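# Unload four cartons from pallet onto taped table area

## Task

Transfer every one of the four cartons from the pallet to the table. Each must lie flat, entirely inside the blue tape outline, with none resting on another and each keeping the face that was on top at the start on top. A carton counts only if it stays put without the robot holding it. At the end, release everything and move the tool away.

## Robot and tools

Robot: one UR12e-style six-joint arm carrying a vacuum tool with four suction cups. There is only one arm, so every motion argument describes a single tool.

Frames. Scene frame: origin on the table top directly under the arm base, +z up, +y to the left when facing along +x. The arm base may be slightly tilted. Results report the cup point (end_effector_position, metres; end_effector_quat_wxyz) plus its linear (m/s) and angular (rad/s) velocity in this frame; the printed position gets less accurate at long reach. The cup point is the centre of the four cup rims when uncompressed. In the cup point's own axes the cups face +z; they sit at x = -35 and +35 mm, with the pair at y = -70 mm on channel a and the pair at y = +70 mm on channel b. The tool reaches 148 mm to either side along its y axis.

execute_actions(actions): a list of actions run one after another. Each action is a table of up to 15 rows, one row per 1/30 s control step; if fewer rows are given, the last row repeats until 15 steps are done. A row is 8 numbers in [-1, 1]: dx, dy, dz, rx, ry, rz, suction_a, suction_b. The first six are an offset, not a pose: a target relative to where the cup point was measured when that action began (for a call's first action, the last pose a result reported), expressed in the cup point's own axes. Every row refers back to that same starting pose; rows do not add up. Scale: 1.0 equals 0.6 m for dx, dy, dz and 180 degrees for the rotation; rx, ry, rz form one rotation vector. Each step the command is clipped to 100 mm and 16 degrees from the measured pose, and after an action the arm only continues to the last clipped pose, so large displacements need further actions. Position wins over orientation if both cannot be met. An empty list just returns the state and images.

Suction values: +1 is full vacuum (roughly 75 kPa under ambient); smaller positive values request that fraction; 0.01 or less switches the channel off. A channel keeps its last setting.

move(target, speed, stop_force, blocking): drives the cup point in a straight line toward one target. target is one 8-number row as above, an offset in cup-point axes from the pose in the latest result that shows one; the suction values are sent at the start. speed is the top path speed, 0.002 to 0.5 m/s (default 0.25); rotation is capped at twice that value in rad/s. The path takes 0.5 to 10 s and is cut off at 10 s. It does not avoid obstacles, the real cup point lags and may overshoot the speed, notably with the arm almost straight. stop_force (13 to 80 N, only after 0.2 s of scene time) ends the path when the wrist sensor feels that much extra push opposing the motion for two steps in a row; the arm then backs to its position two steps earlier and holds. Use it with very low speed when pressing toward a surface; the press can briefly exceed it. It is judged along the line to the target in the starting cup axes, so it is unreliable on moves that rotate. Omit it when lifting away from something you are pressing on. blocking=false returns after 0.5 s while the arm keeps going (not allowed with stop_force); then call wait or stop before any other motion. The result adds a move: line with the ending (done, off_target, moving, held, fault, contact) and any limits (paced = pose clipped; held = some steps blocked, after which the arm may speed up), plus distance to target.

wait(seconds): 0 to 10 s, the arm holds its last command; returns early if a running move finishes. stop: brakes a running move (needs room when fast); suction continues. zoom_image(camera, region): enlarges [x0, y0, x1, y1] pixels, at most 504 by 504, of cam_head_left, cam_head_right, cam_high, cam_low or cam_wrist (wrist is 504x504 fisheye, others 896x504). read_manual(section) only returns licence text. finished_scene(scene) ends the current scene by its number; it is final, and the goal must already hold.

Gripping: switch on a channel and press both of its 36 mm cups fully onto a smooth flat carton face; edges, seams or holes under a rim leak. suction_measured_a/_b show achieved vacuum (near 0 means no seal; on a tight surface up to 0.17 below the request, 0.27 with both on). part_present_a/_b turn 1 at 0.54 and back to 0 below 0.49. One pump feeds both channels: an open cup on one channel starves the other. Held items ride up to about 12 mm nearer the tool. To release, set the carton down on its support, turn both channels off, and move at least 15 mm away. A cup sealed on the table pins the tool; turn that channel off.

State lines: Hand target is where the controller is currently heading; pose unreachable means the clearance check (which includes the base mount) altered or blocked the command; step readings list positions, with HELD for restrained steps. Wrist force/torque are in cup-point axes, pointing from a contact back into the arm, with offsets up to about 5.5 N, noise up to 3.4 N, saturation near 100 N; no reading is normal at first.

Avoid: contact torque at a joint load limit (elbow 135, wrist joints 48.6, shoulder 297 N m) or 150 N on the arm, tool or load triggers a 10 s fault stop; the stiff arm can fault if commanded even slightly into a firm surface. Motors warn from 70 °C and brake at 85 °C, so don't hang under load. The simulation continues while you reply, holding the last command. Do not drop, slam or knock cartons, and never push anything off the table, which ends the scene. Loose objects may occasionally be nudged.

Each tool is called after ">>>" as a command line: name --argument value for each argument, lists and objects as JSON in quotes; but a table of rows of numbers goes row by row, as --pt "numbers of a row", without its own name.

## Session

>>> execute_actions --actions '[]'

Scene clock: 0.00 s.
end_effector_position=(+0.6284, +0.0145, +0.4846) suction_measured_a=0.01 part_present_a=0 suction_measured_b=0.01 part_present_b=0 end_effector_quat_wxyz=(+0.000, +0.699, +0.715, +0.001) end_effector_velocity=(-0.000, +0.001, -0.001) end_effector_angular_velocity=(-0.000, +0.001, +0.001)
Joint positions: [-0.28  -1.703  1.857 -1.726 -1.571 -1.851]
Joint velocities: [ 0.001  0.     0.001 -0.    -0.001 -0.   ]
Motor temperatures (°C, as the motors report them): [23 19 20 31 29 28]
Wrist force (N, on the end effector, along its own x y z axes, offset not removed): no reading
Wrist torque (N m, same axes, about the end effector's origin, offset not removed): no reading
Hand target: +0.628, +0.014, +0.485; +0.000, +0.699, +0.715, +0.001

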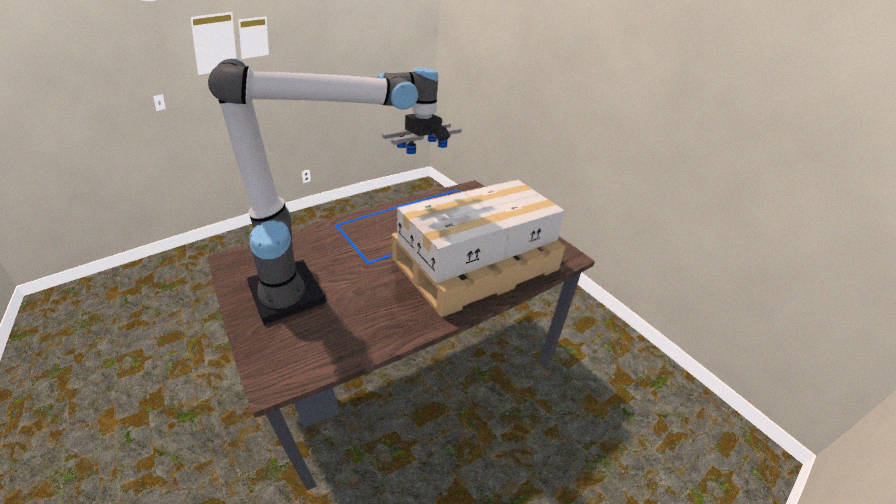

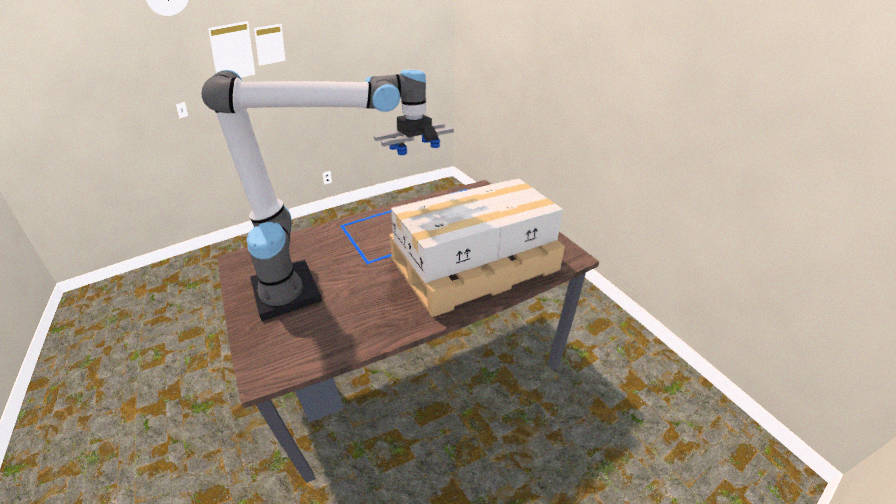

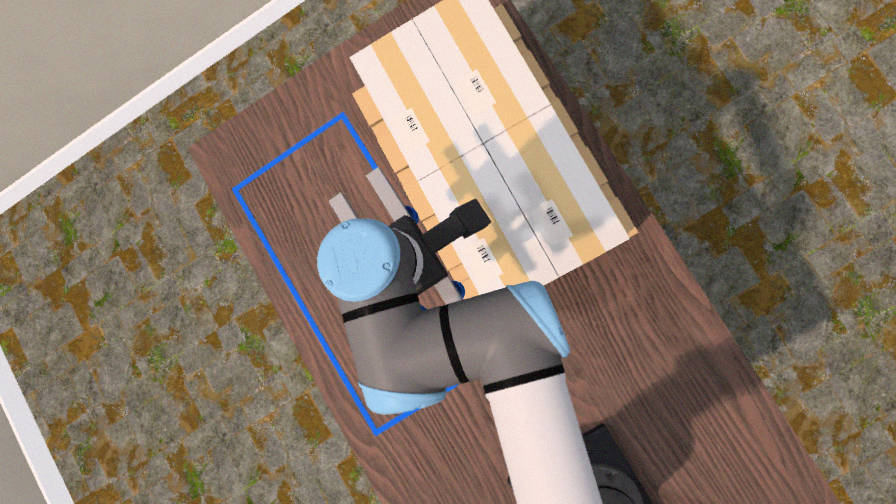

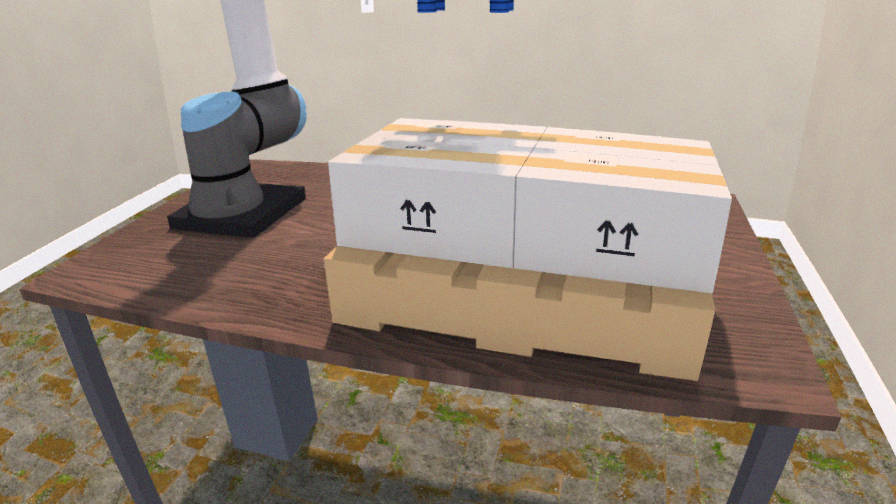

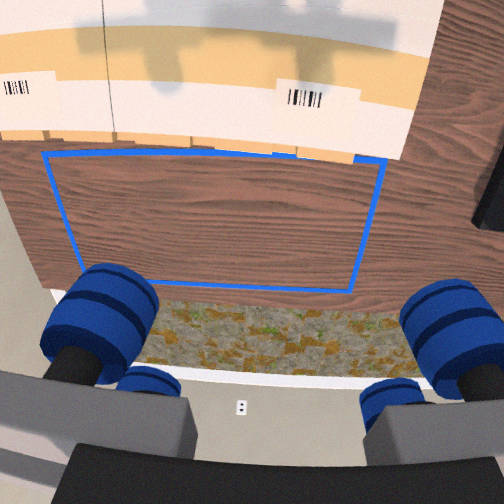

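>>> move --target '[-0.45,0.12,-0.1,0,0,0,0,0]' --speed 0.3

>>> zoom_image --camera "cam_high" --region '[170,0,674,504]'

Scene clock: 32.47 s.
end_effector_position=(+0.7066, -0.2534, +0.5444) suction_measured_a=0.01 part_present_a=0 suction_measured_b=0.01 part_present_b=0 end_effector_quat_wxyz=(+0.000, +0.699, +0.715, +0.001) end_effector_velocity=(+0.001, -0.002, +0.000) end_effector_angular_velocity=(+0.001, +0.001, +0.001)
Joint positions: [-0.601 -1.506  1.562 -1.627 -1.571 -2.172]
Joint velocities: [-0.001  0.002 -0.003  0.002 -0.    -0.002]
Motor temperatures (°C, as the motors report them): [23 19 20 31 29 28]
Wrist force (N, on the end effector, along its own x y z axes, offset not removed): [0.3 0.7 -2.8]
Wrist torque (N m, same axes, about the end effector's origin, offset not removed): [-0.01 -0.09 0.13]
Hand target: +0.707, -0.254, +0.544; +0.000, +0.699, +0.715, +0.001
Off the commanded pose: 0.000 m, 0 deg.
move: done

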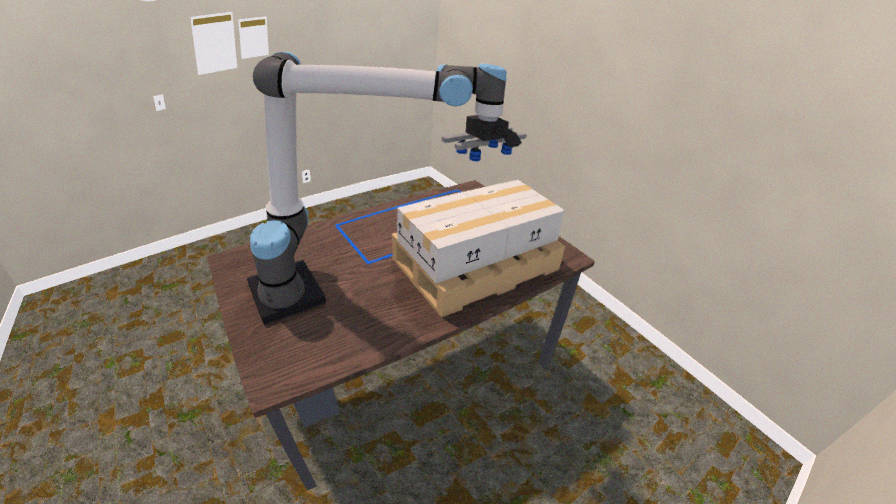

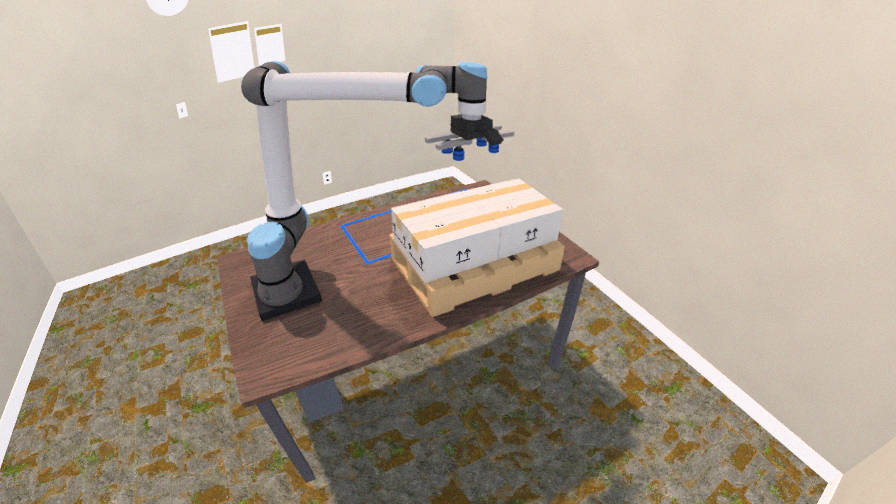

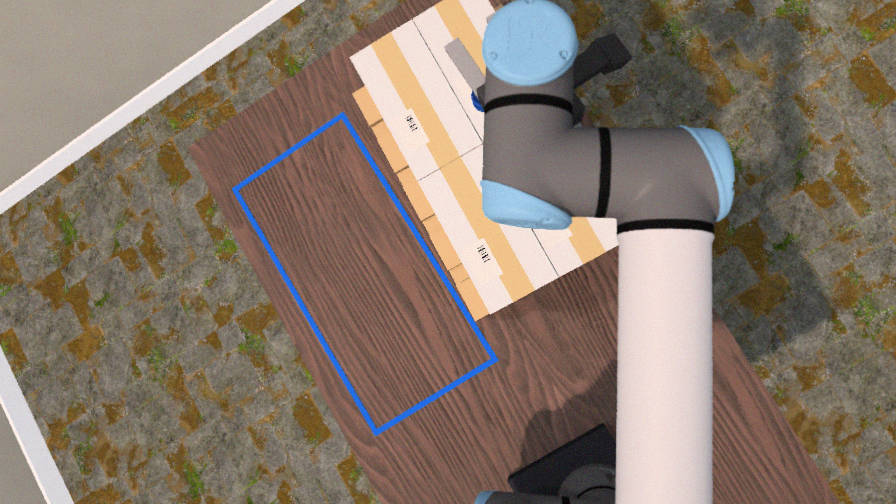

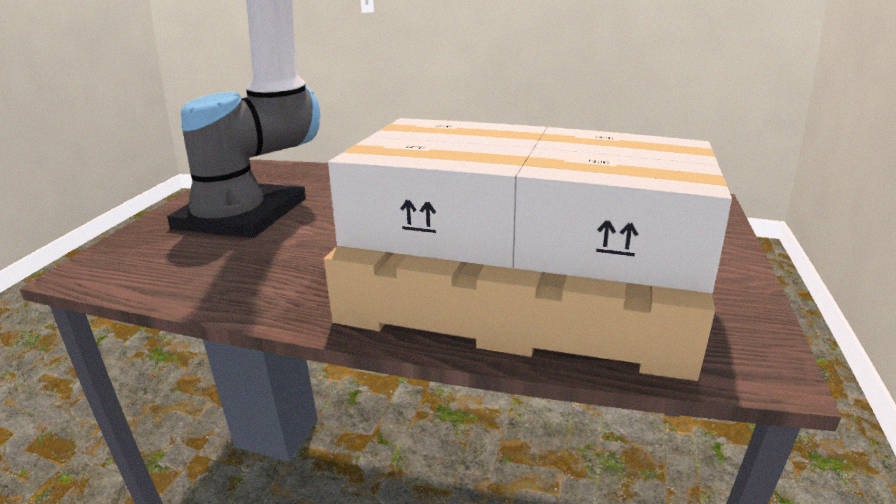

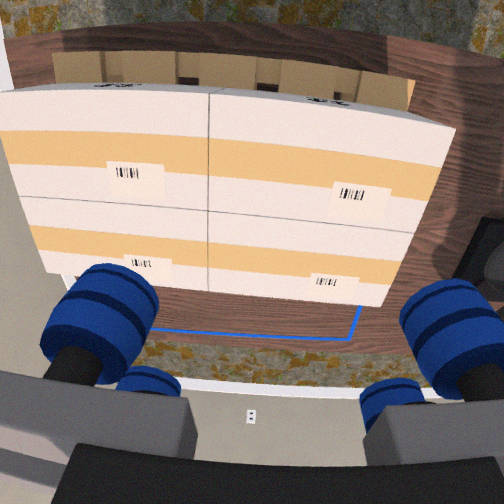

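Region (170, 0, 674, 504) of cam_high's 896x504 image, scaled by 1.000.

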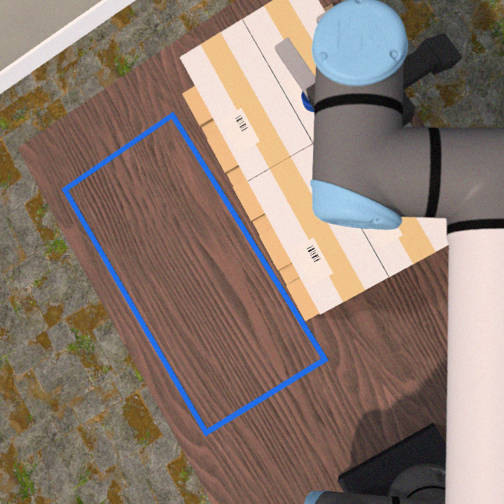

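>>> move --target '[0.225,-0.112,0.35,0,0,0.03,0,0]' --speed 0.3

Scene clock: 74.03 s.
end_effector_position=(+0.6363, -0.1201, +0.3348) suction_measured_a=0.01 part_present_a=0 suction_measured_b=0.01 part_present_b=0 end_effector_quat_wxyz=(+0.000, +0.732, +0.682, +0.001) end_effector_velocity=(-0.001, +0.001, -0.002) end_effector_angular_velocity=(-0.002, -0.001, -0.002)
Joint positions: [-0.482 -1.593  2.032 -2.01  -1.571 -1.959]
Joint velocities: [ 0.002 -0.001  0.005 -0.006 -0.001  0.004]
Motor temperatures (°C, as the motors report them): [23 19 20 31 29 28]
Wrist force (N, on the end effector, along its own x y z axes, offset not removed): [-0.3 -2.6 0.1]
Wrist torque (N m, same axes, about the end effector's origin, offset not removed): [-0.47 -0.14 0.06]
Hand target: +0.636, -0.120, +0.334; +0.000, +0.732, +0.682, +0.001
Off the commanded pose: 0.000 m, 0 deg.
move: done

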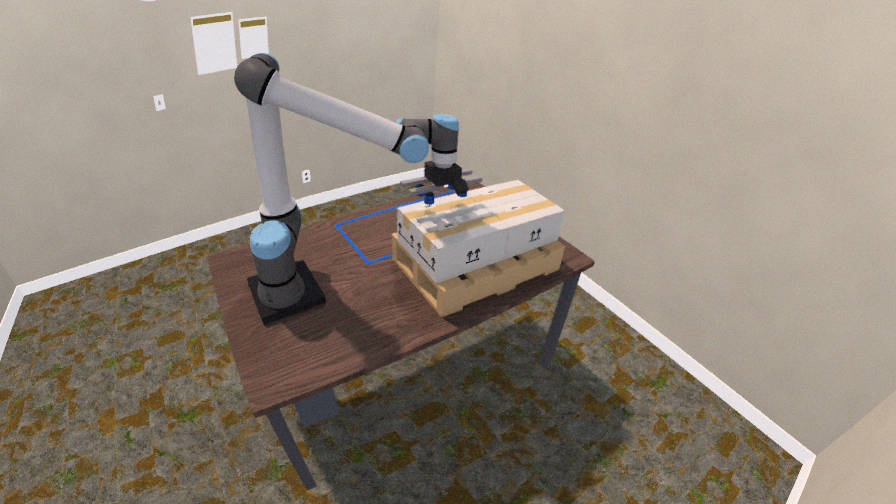

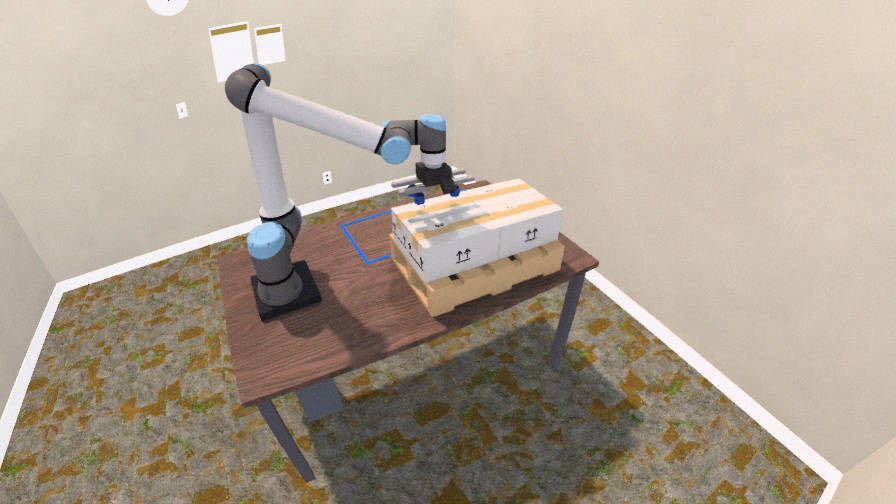

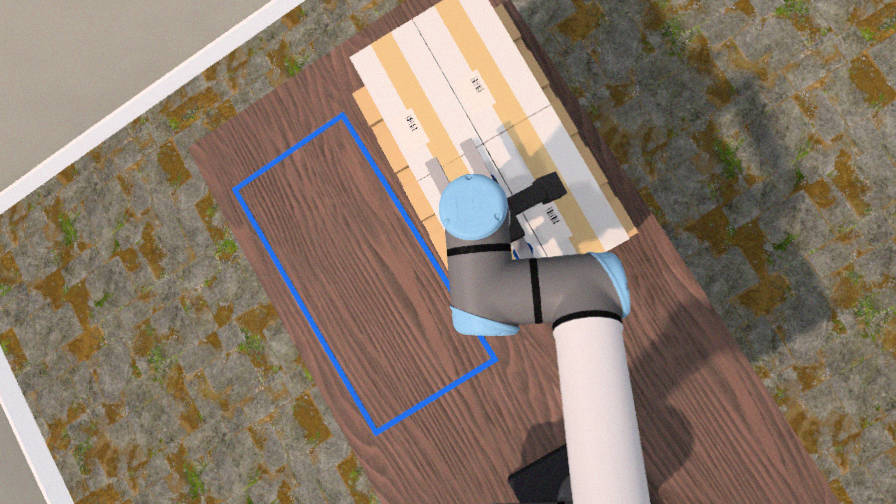

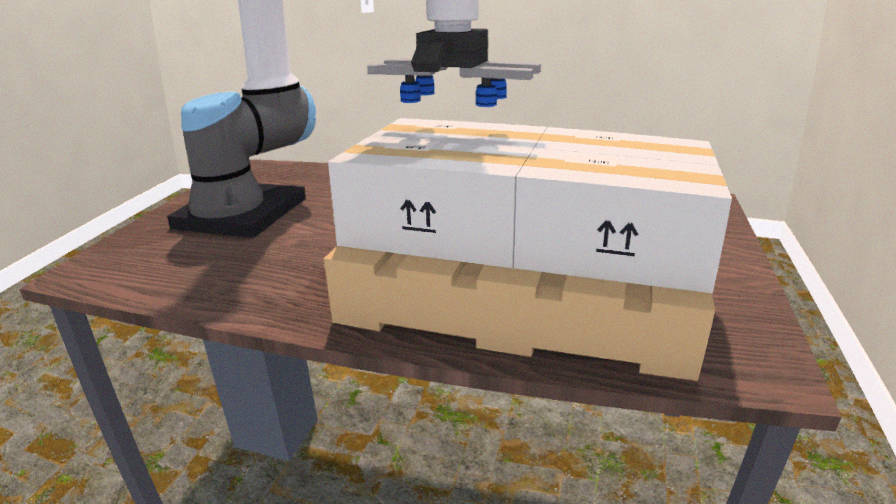

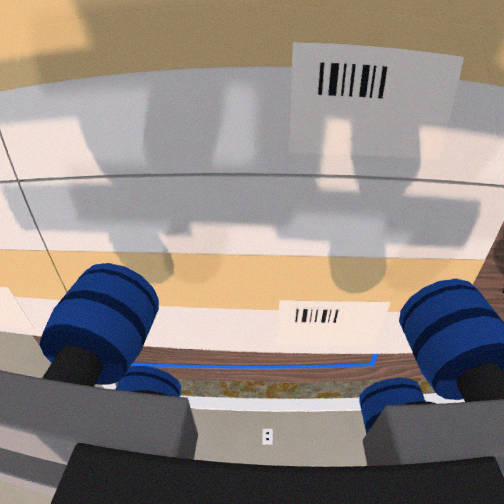

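>>> move --target '[0,-0.007,0.08,0,0,0,0,0]' --speed 0.15

>>> move --target '[0,0,0.06,0,0,0,1,1]' --speed 0.015 --stop_force 20

Scene clock: 90.33 s.
end_effector_position=(+0.6322, -0.1197, +0.2872) suction_measured_a=0.01 part_present_a=0 suction_measured_b=0.01 part_present_b=0 end_effector_quat_wxyz=(+0.000, +0.732, +0.682, +0.001) end_effector_velocity=(+0.000, -0.000, -0.002) end_effector_angular_velocity=(-0.001, -0.001, -0.000)
Joint positions: [-0.484 -1.559  2.092 -2.104 -1.571 -1.961]
Joint velocities: [-0.     0.002  0.003 -0.006 -0.    -0.   ]
Motor temperatures (°C, as the motors report them): [23 19 20 31 29 28]
Wrist force (N, on the end effector, along its own x y z axes, offset not removed): [0.5 -3.4 -2.2]
Wrist torque (N m, same axes, about the end effector's origin, offset not removed): [-0.47 -0.23 0.05]
Hand target: +0.632, -0.120, +0.287; +0.000, +0.732, +0.682, +0.001
Off the commanded pose: 0.000 m, 0 deg.
move: done

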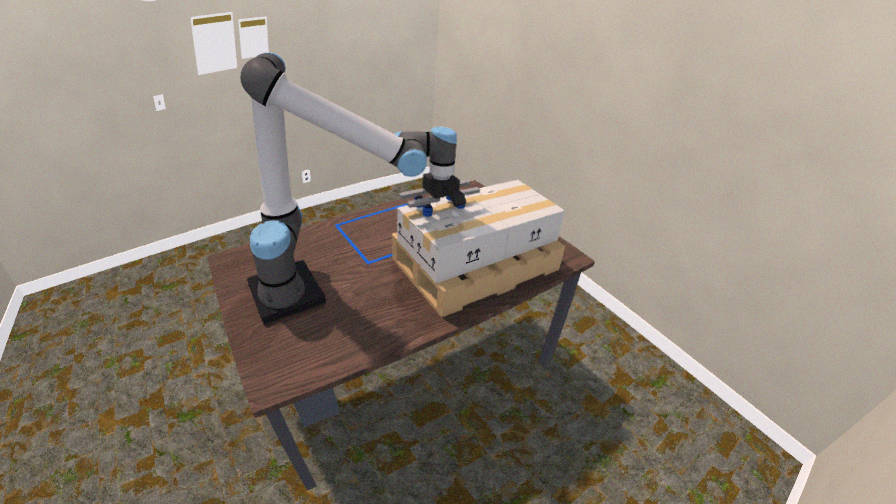

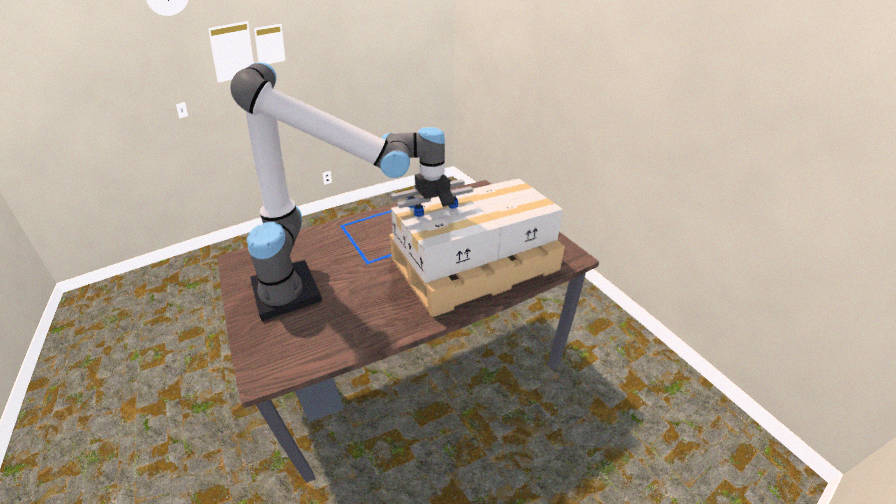

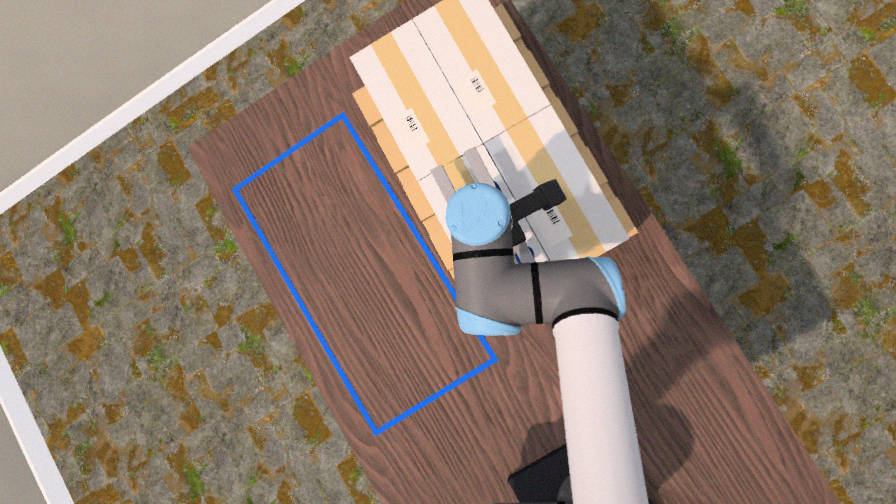

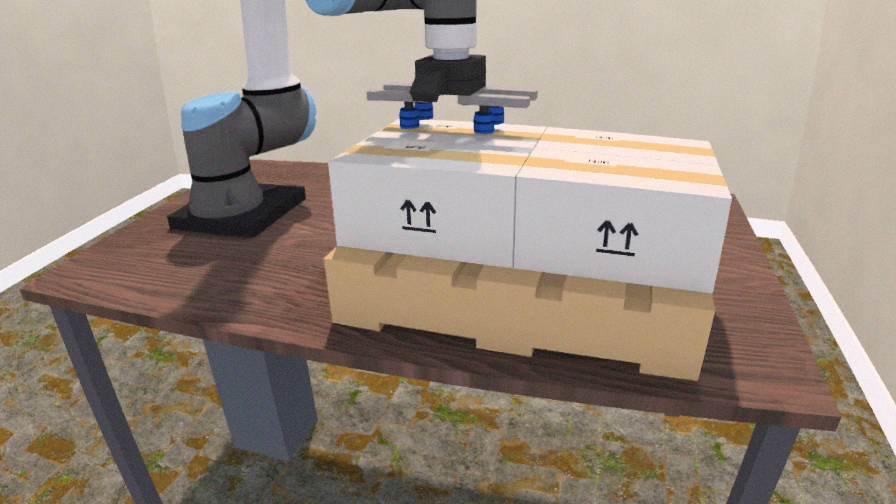

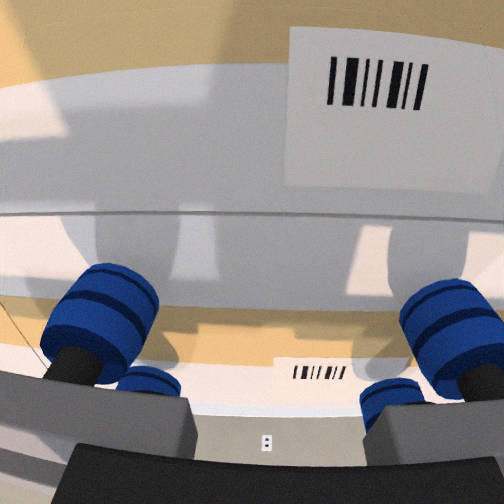

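Scene clock: 102.43 s.
end_effector_position=(+0.6327, -0.1200, +0.2605) suction_measured_a=0.64 part_present_a=1 suction_measured_b=0.64 part_present_b=1 end_effector_quat_wxyz=(+0.001, +0.732, +0.682, +0.001) end_effector_velocity=(+0.000, +0.001, -0.000) end_effector_angular_velocity=(-0.001, +0.000, +0.002)
Joint positions: [-0.484 -1.532  2.12  -2.162 -1.571 -1.961]
Joint velocities: [ 0.002  0.001 -0.    -0.    -0.001  0.   ]
Motor temperatures (°C, as the motors report them): [23 19 20 31 29 28]
Wrist force (N, on the end effector, along its own x y z axes, offset not removed): [9.4 -15.1 -36.3]
Wrist torque (N m, same axes, about the end effector's origin, offset not removed): [2.36 -0.44 -0.12]
Hand target: +0.633, -0.120, +0.261; +0.001, +0.732, +0.682, +0.001
Off the commanded pose: 0.009 m, 0 deg.
FORCE FAULT: contact force on the arm reached its limit, and the arm stopped for 10 seconds. The contact can be on any part of the arm, not only on its tool. That time counts as 20 of the actions that you can send in this scene. The arm's remaining commands of this call were not run. The arm holds still and accepts commands again. Move the arm away from the contact; if what it grips holds it there, let go first. Pushing or pulling that hard again can fault the arm again.
move: fault (stop_force had ended the path)

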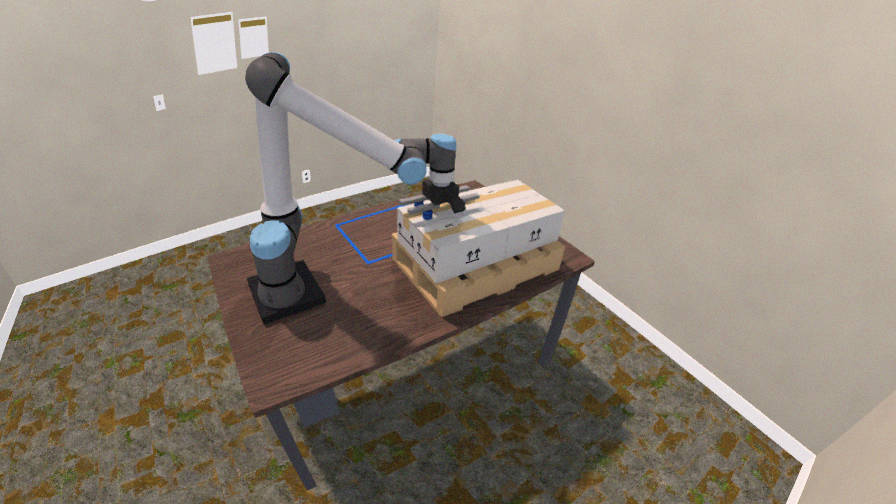

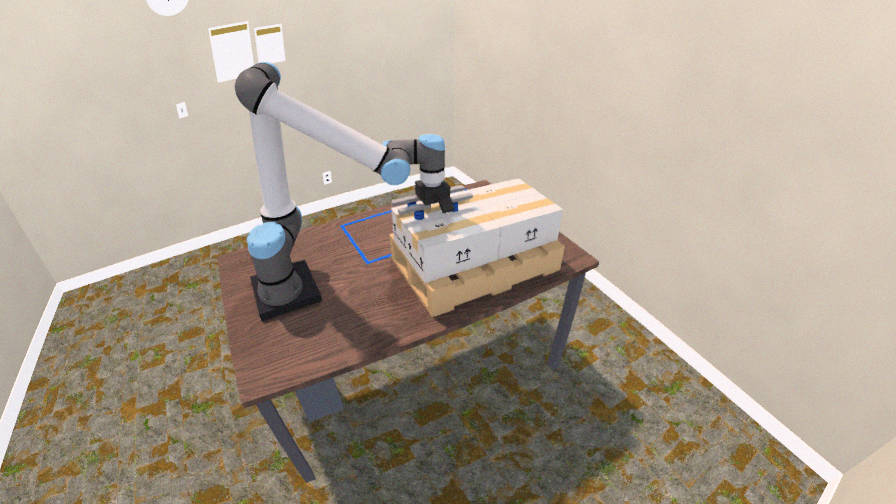

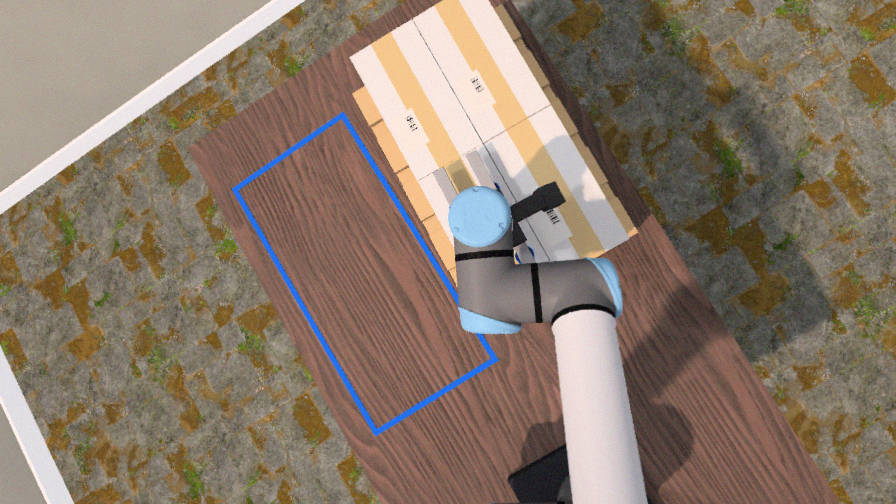

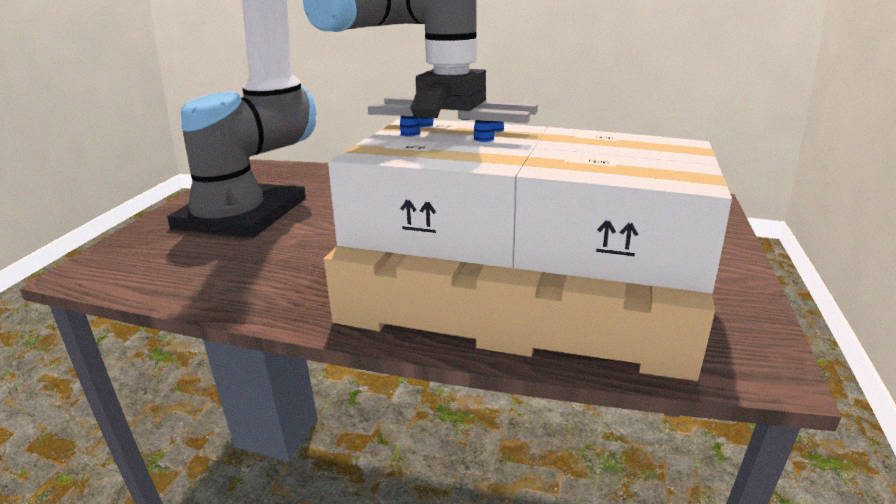

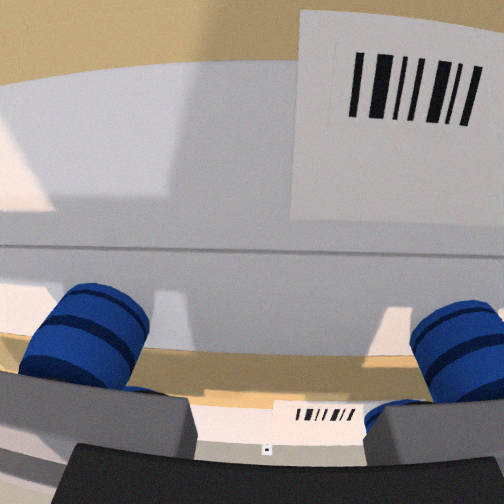

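>>> move --target '[0,0,-0.28,0,0,0,1,1]' --speed 0.2

Scene clock: 118.33 s.
end_effector_position=(+0.6323, -0.1199, +0.4281) suction_measured_a=0.64 part_present_a=1 suction_measured_b=0.64 part_present_b=1 end_effector_quat_wxyz=(+0.001, +0.732, +0.682, +0.001) end_effector_velocity=(-0.000, -0.001, +0.004) end_effector_angular_velocity=(+0.000, -0.000, -0.001)
Joint positions: [-0.484 -1.658  1.919 -1.835 -1.571 -1.961]
Joint velocities: [-0.001 -0.001 -0.005  0.006  0.    -0.   ]
Motor temperatures (°C, as the motors report them): [23 19 20 31 29 28]
Wrist force (N, on the end effector, along its own x y z axes, offset not removed): [2.8 -1.7 19.1]
Wrist torque (N m, same axes, about the end effector's origin, offset not removed): [0.52 -0.64 0.09]
Hand target: +0.632, -0.120, +0.428; +0.001, +0.732, +0.682, +0.001
Off the commanded pose: 0.000 m, 0 deg.
move: done

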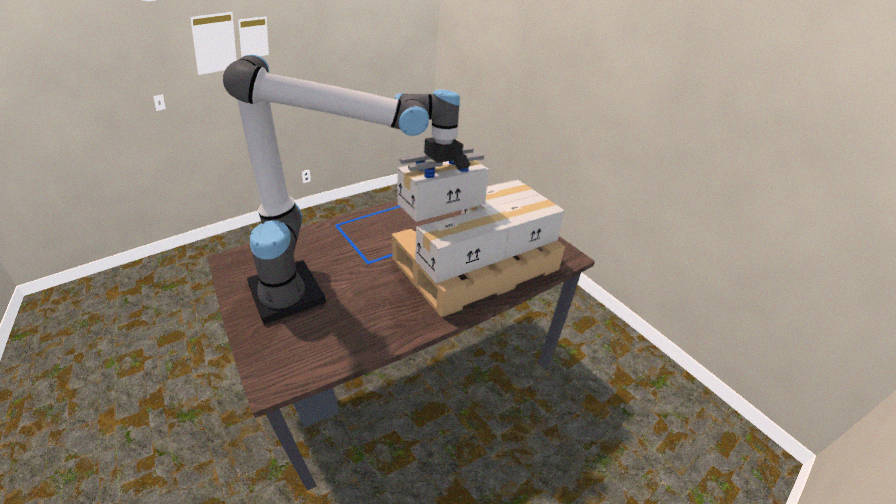

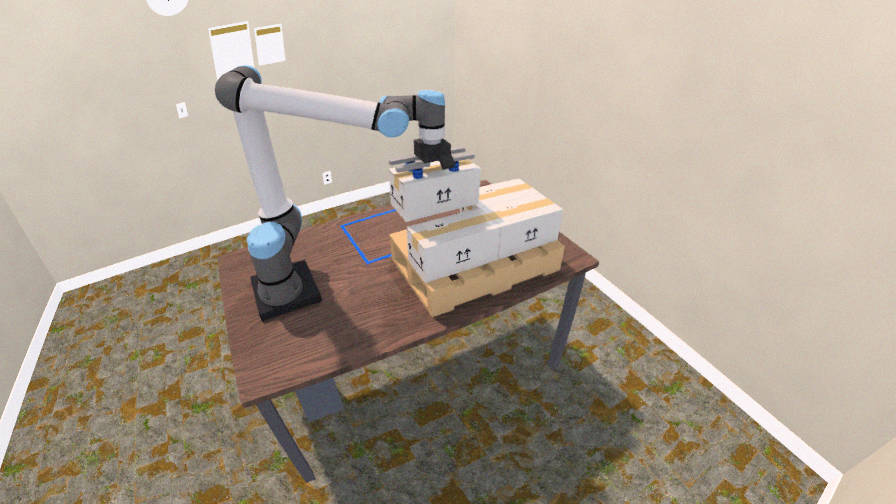

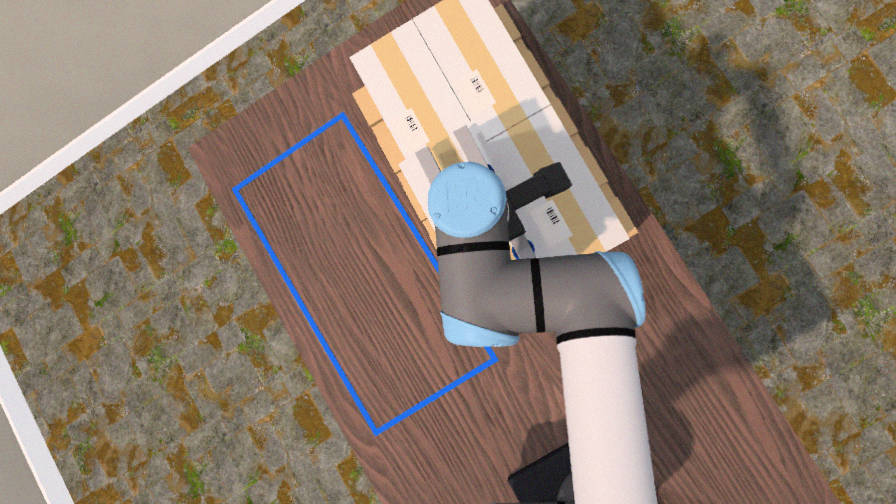

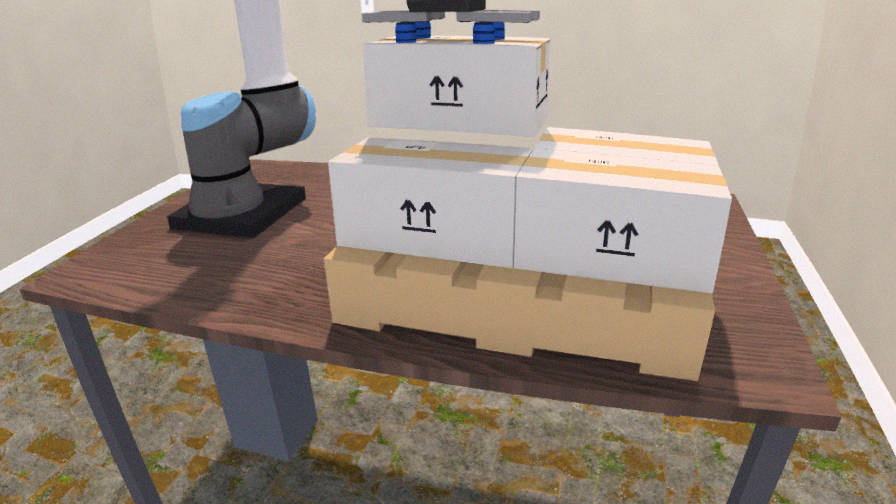

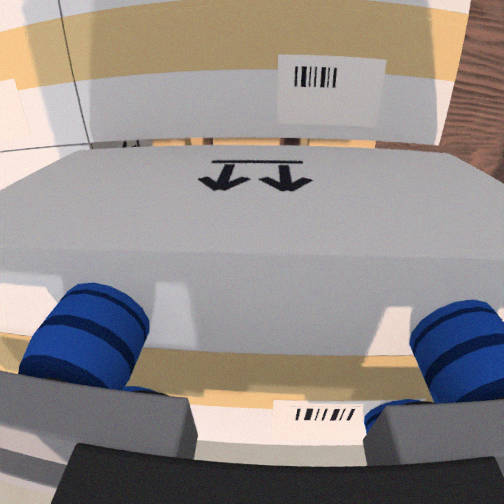

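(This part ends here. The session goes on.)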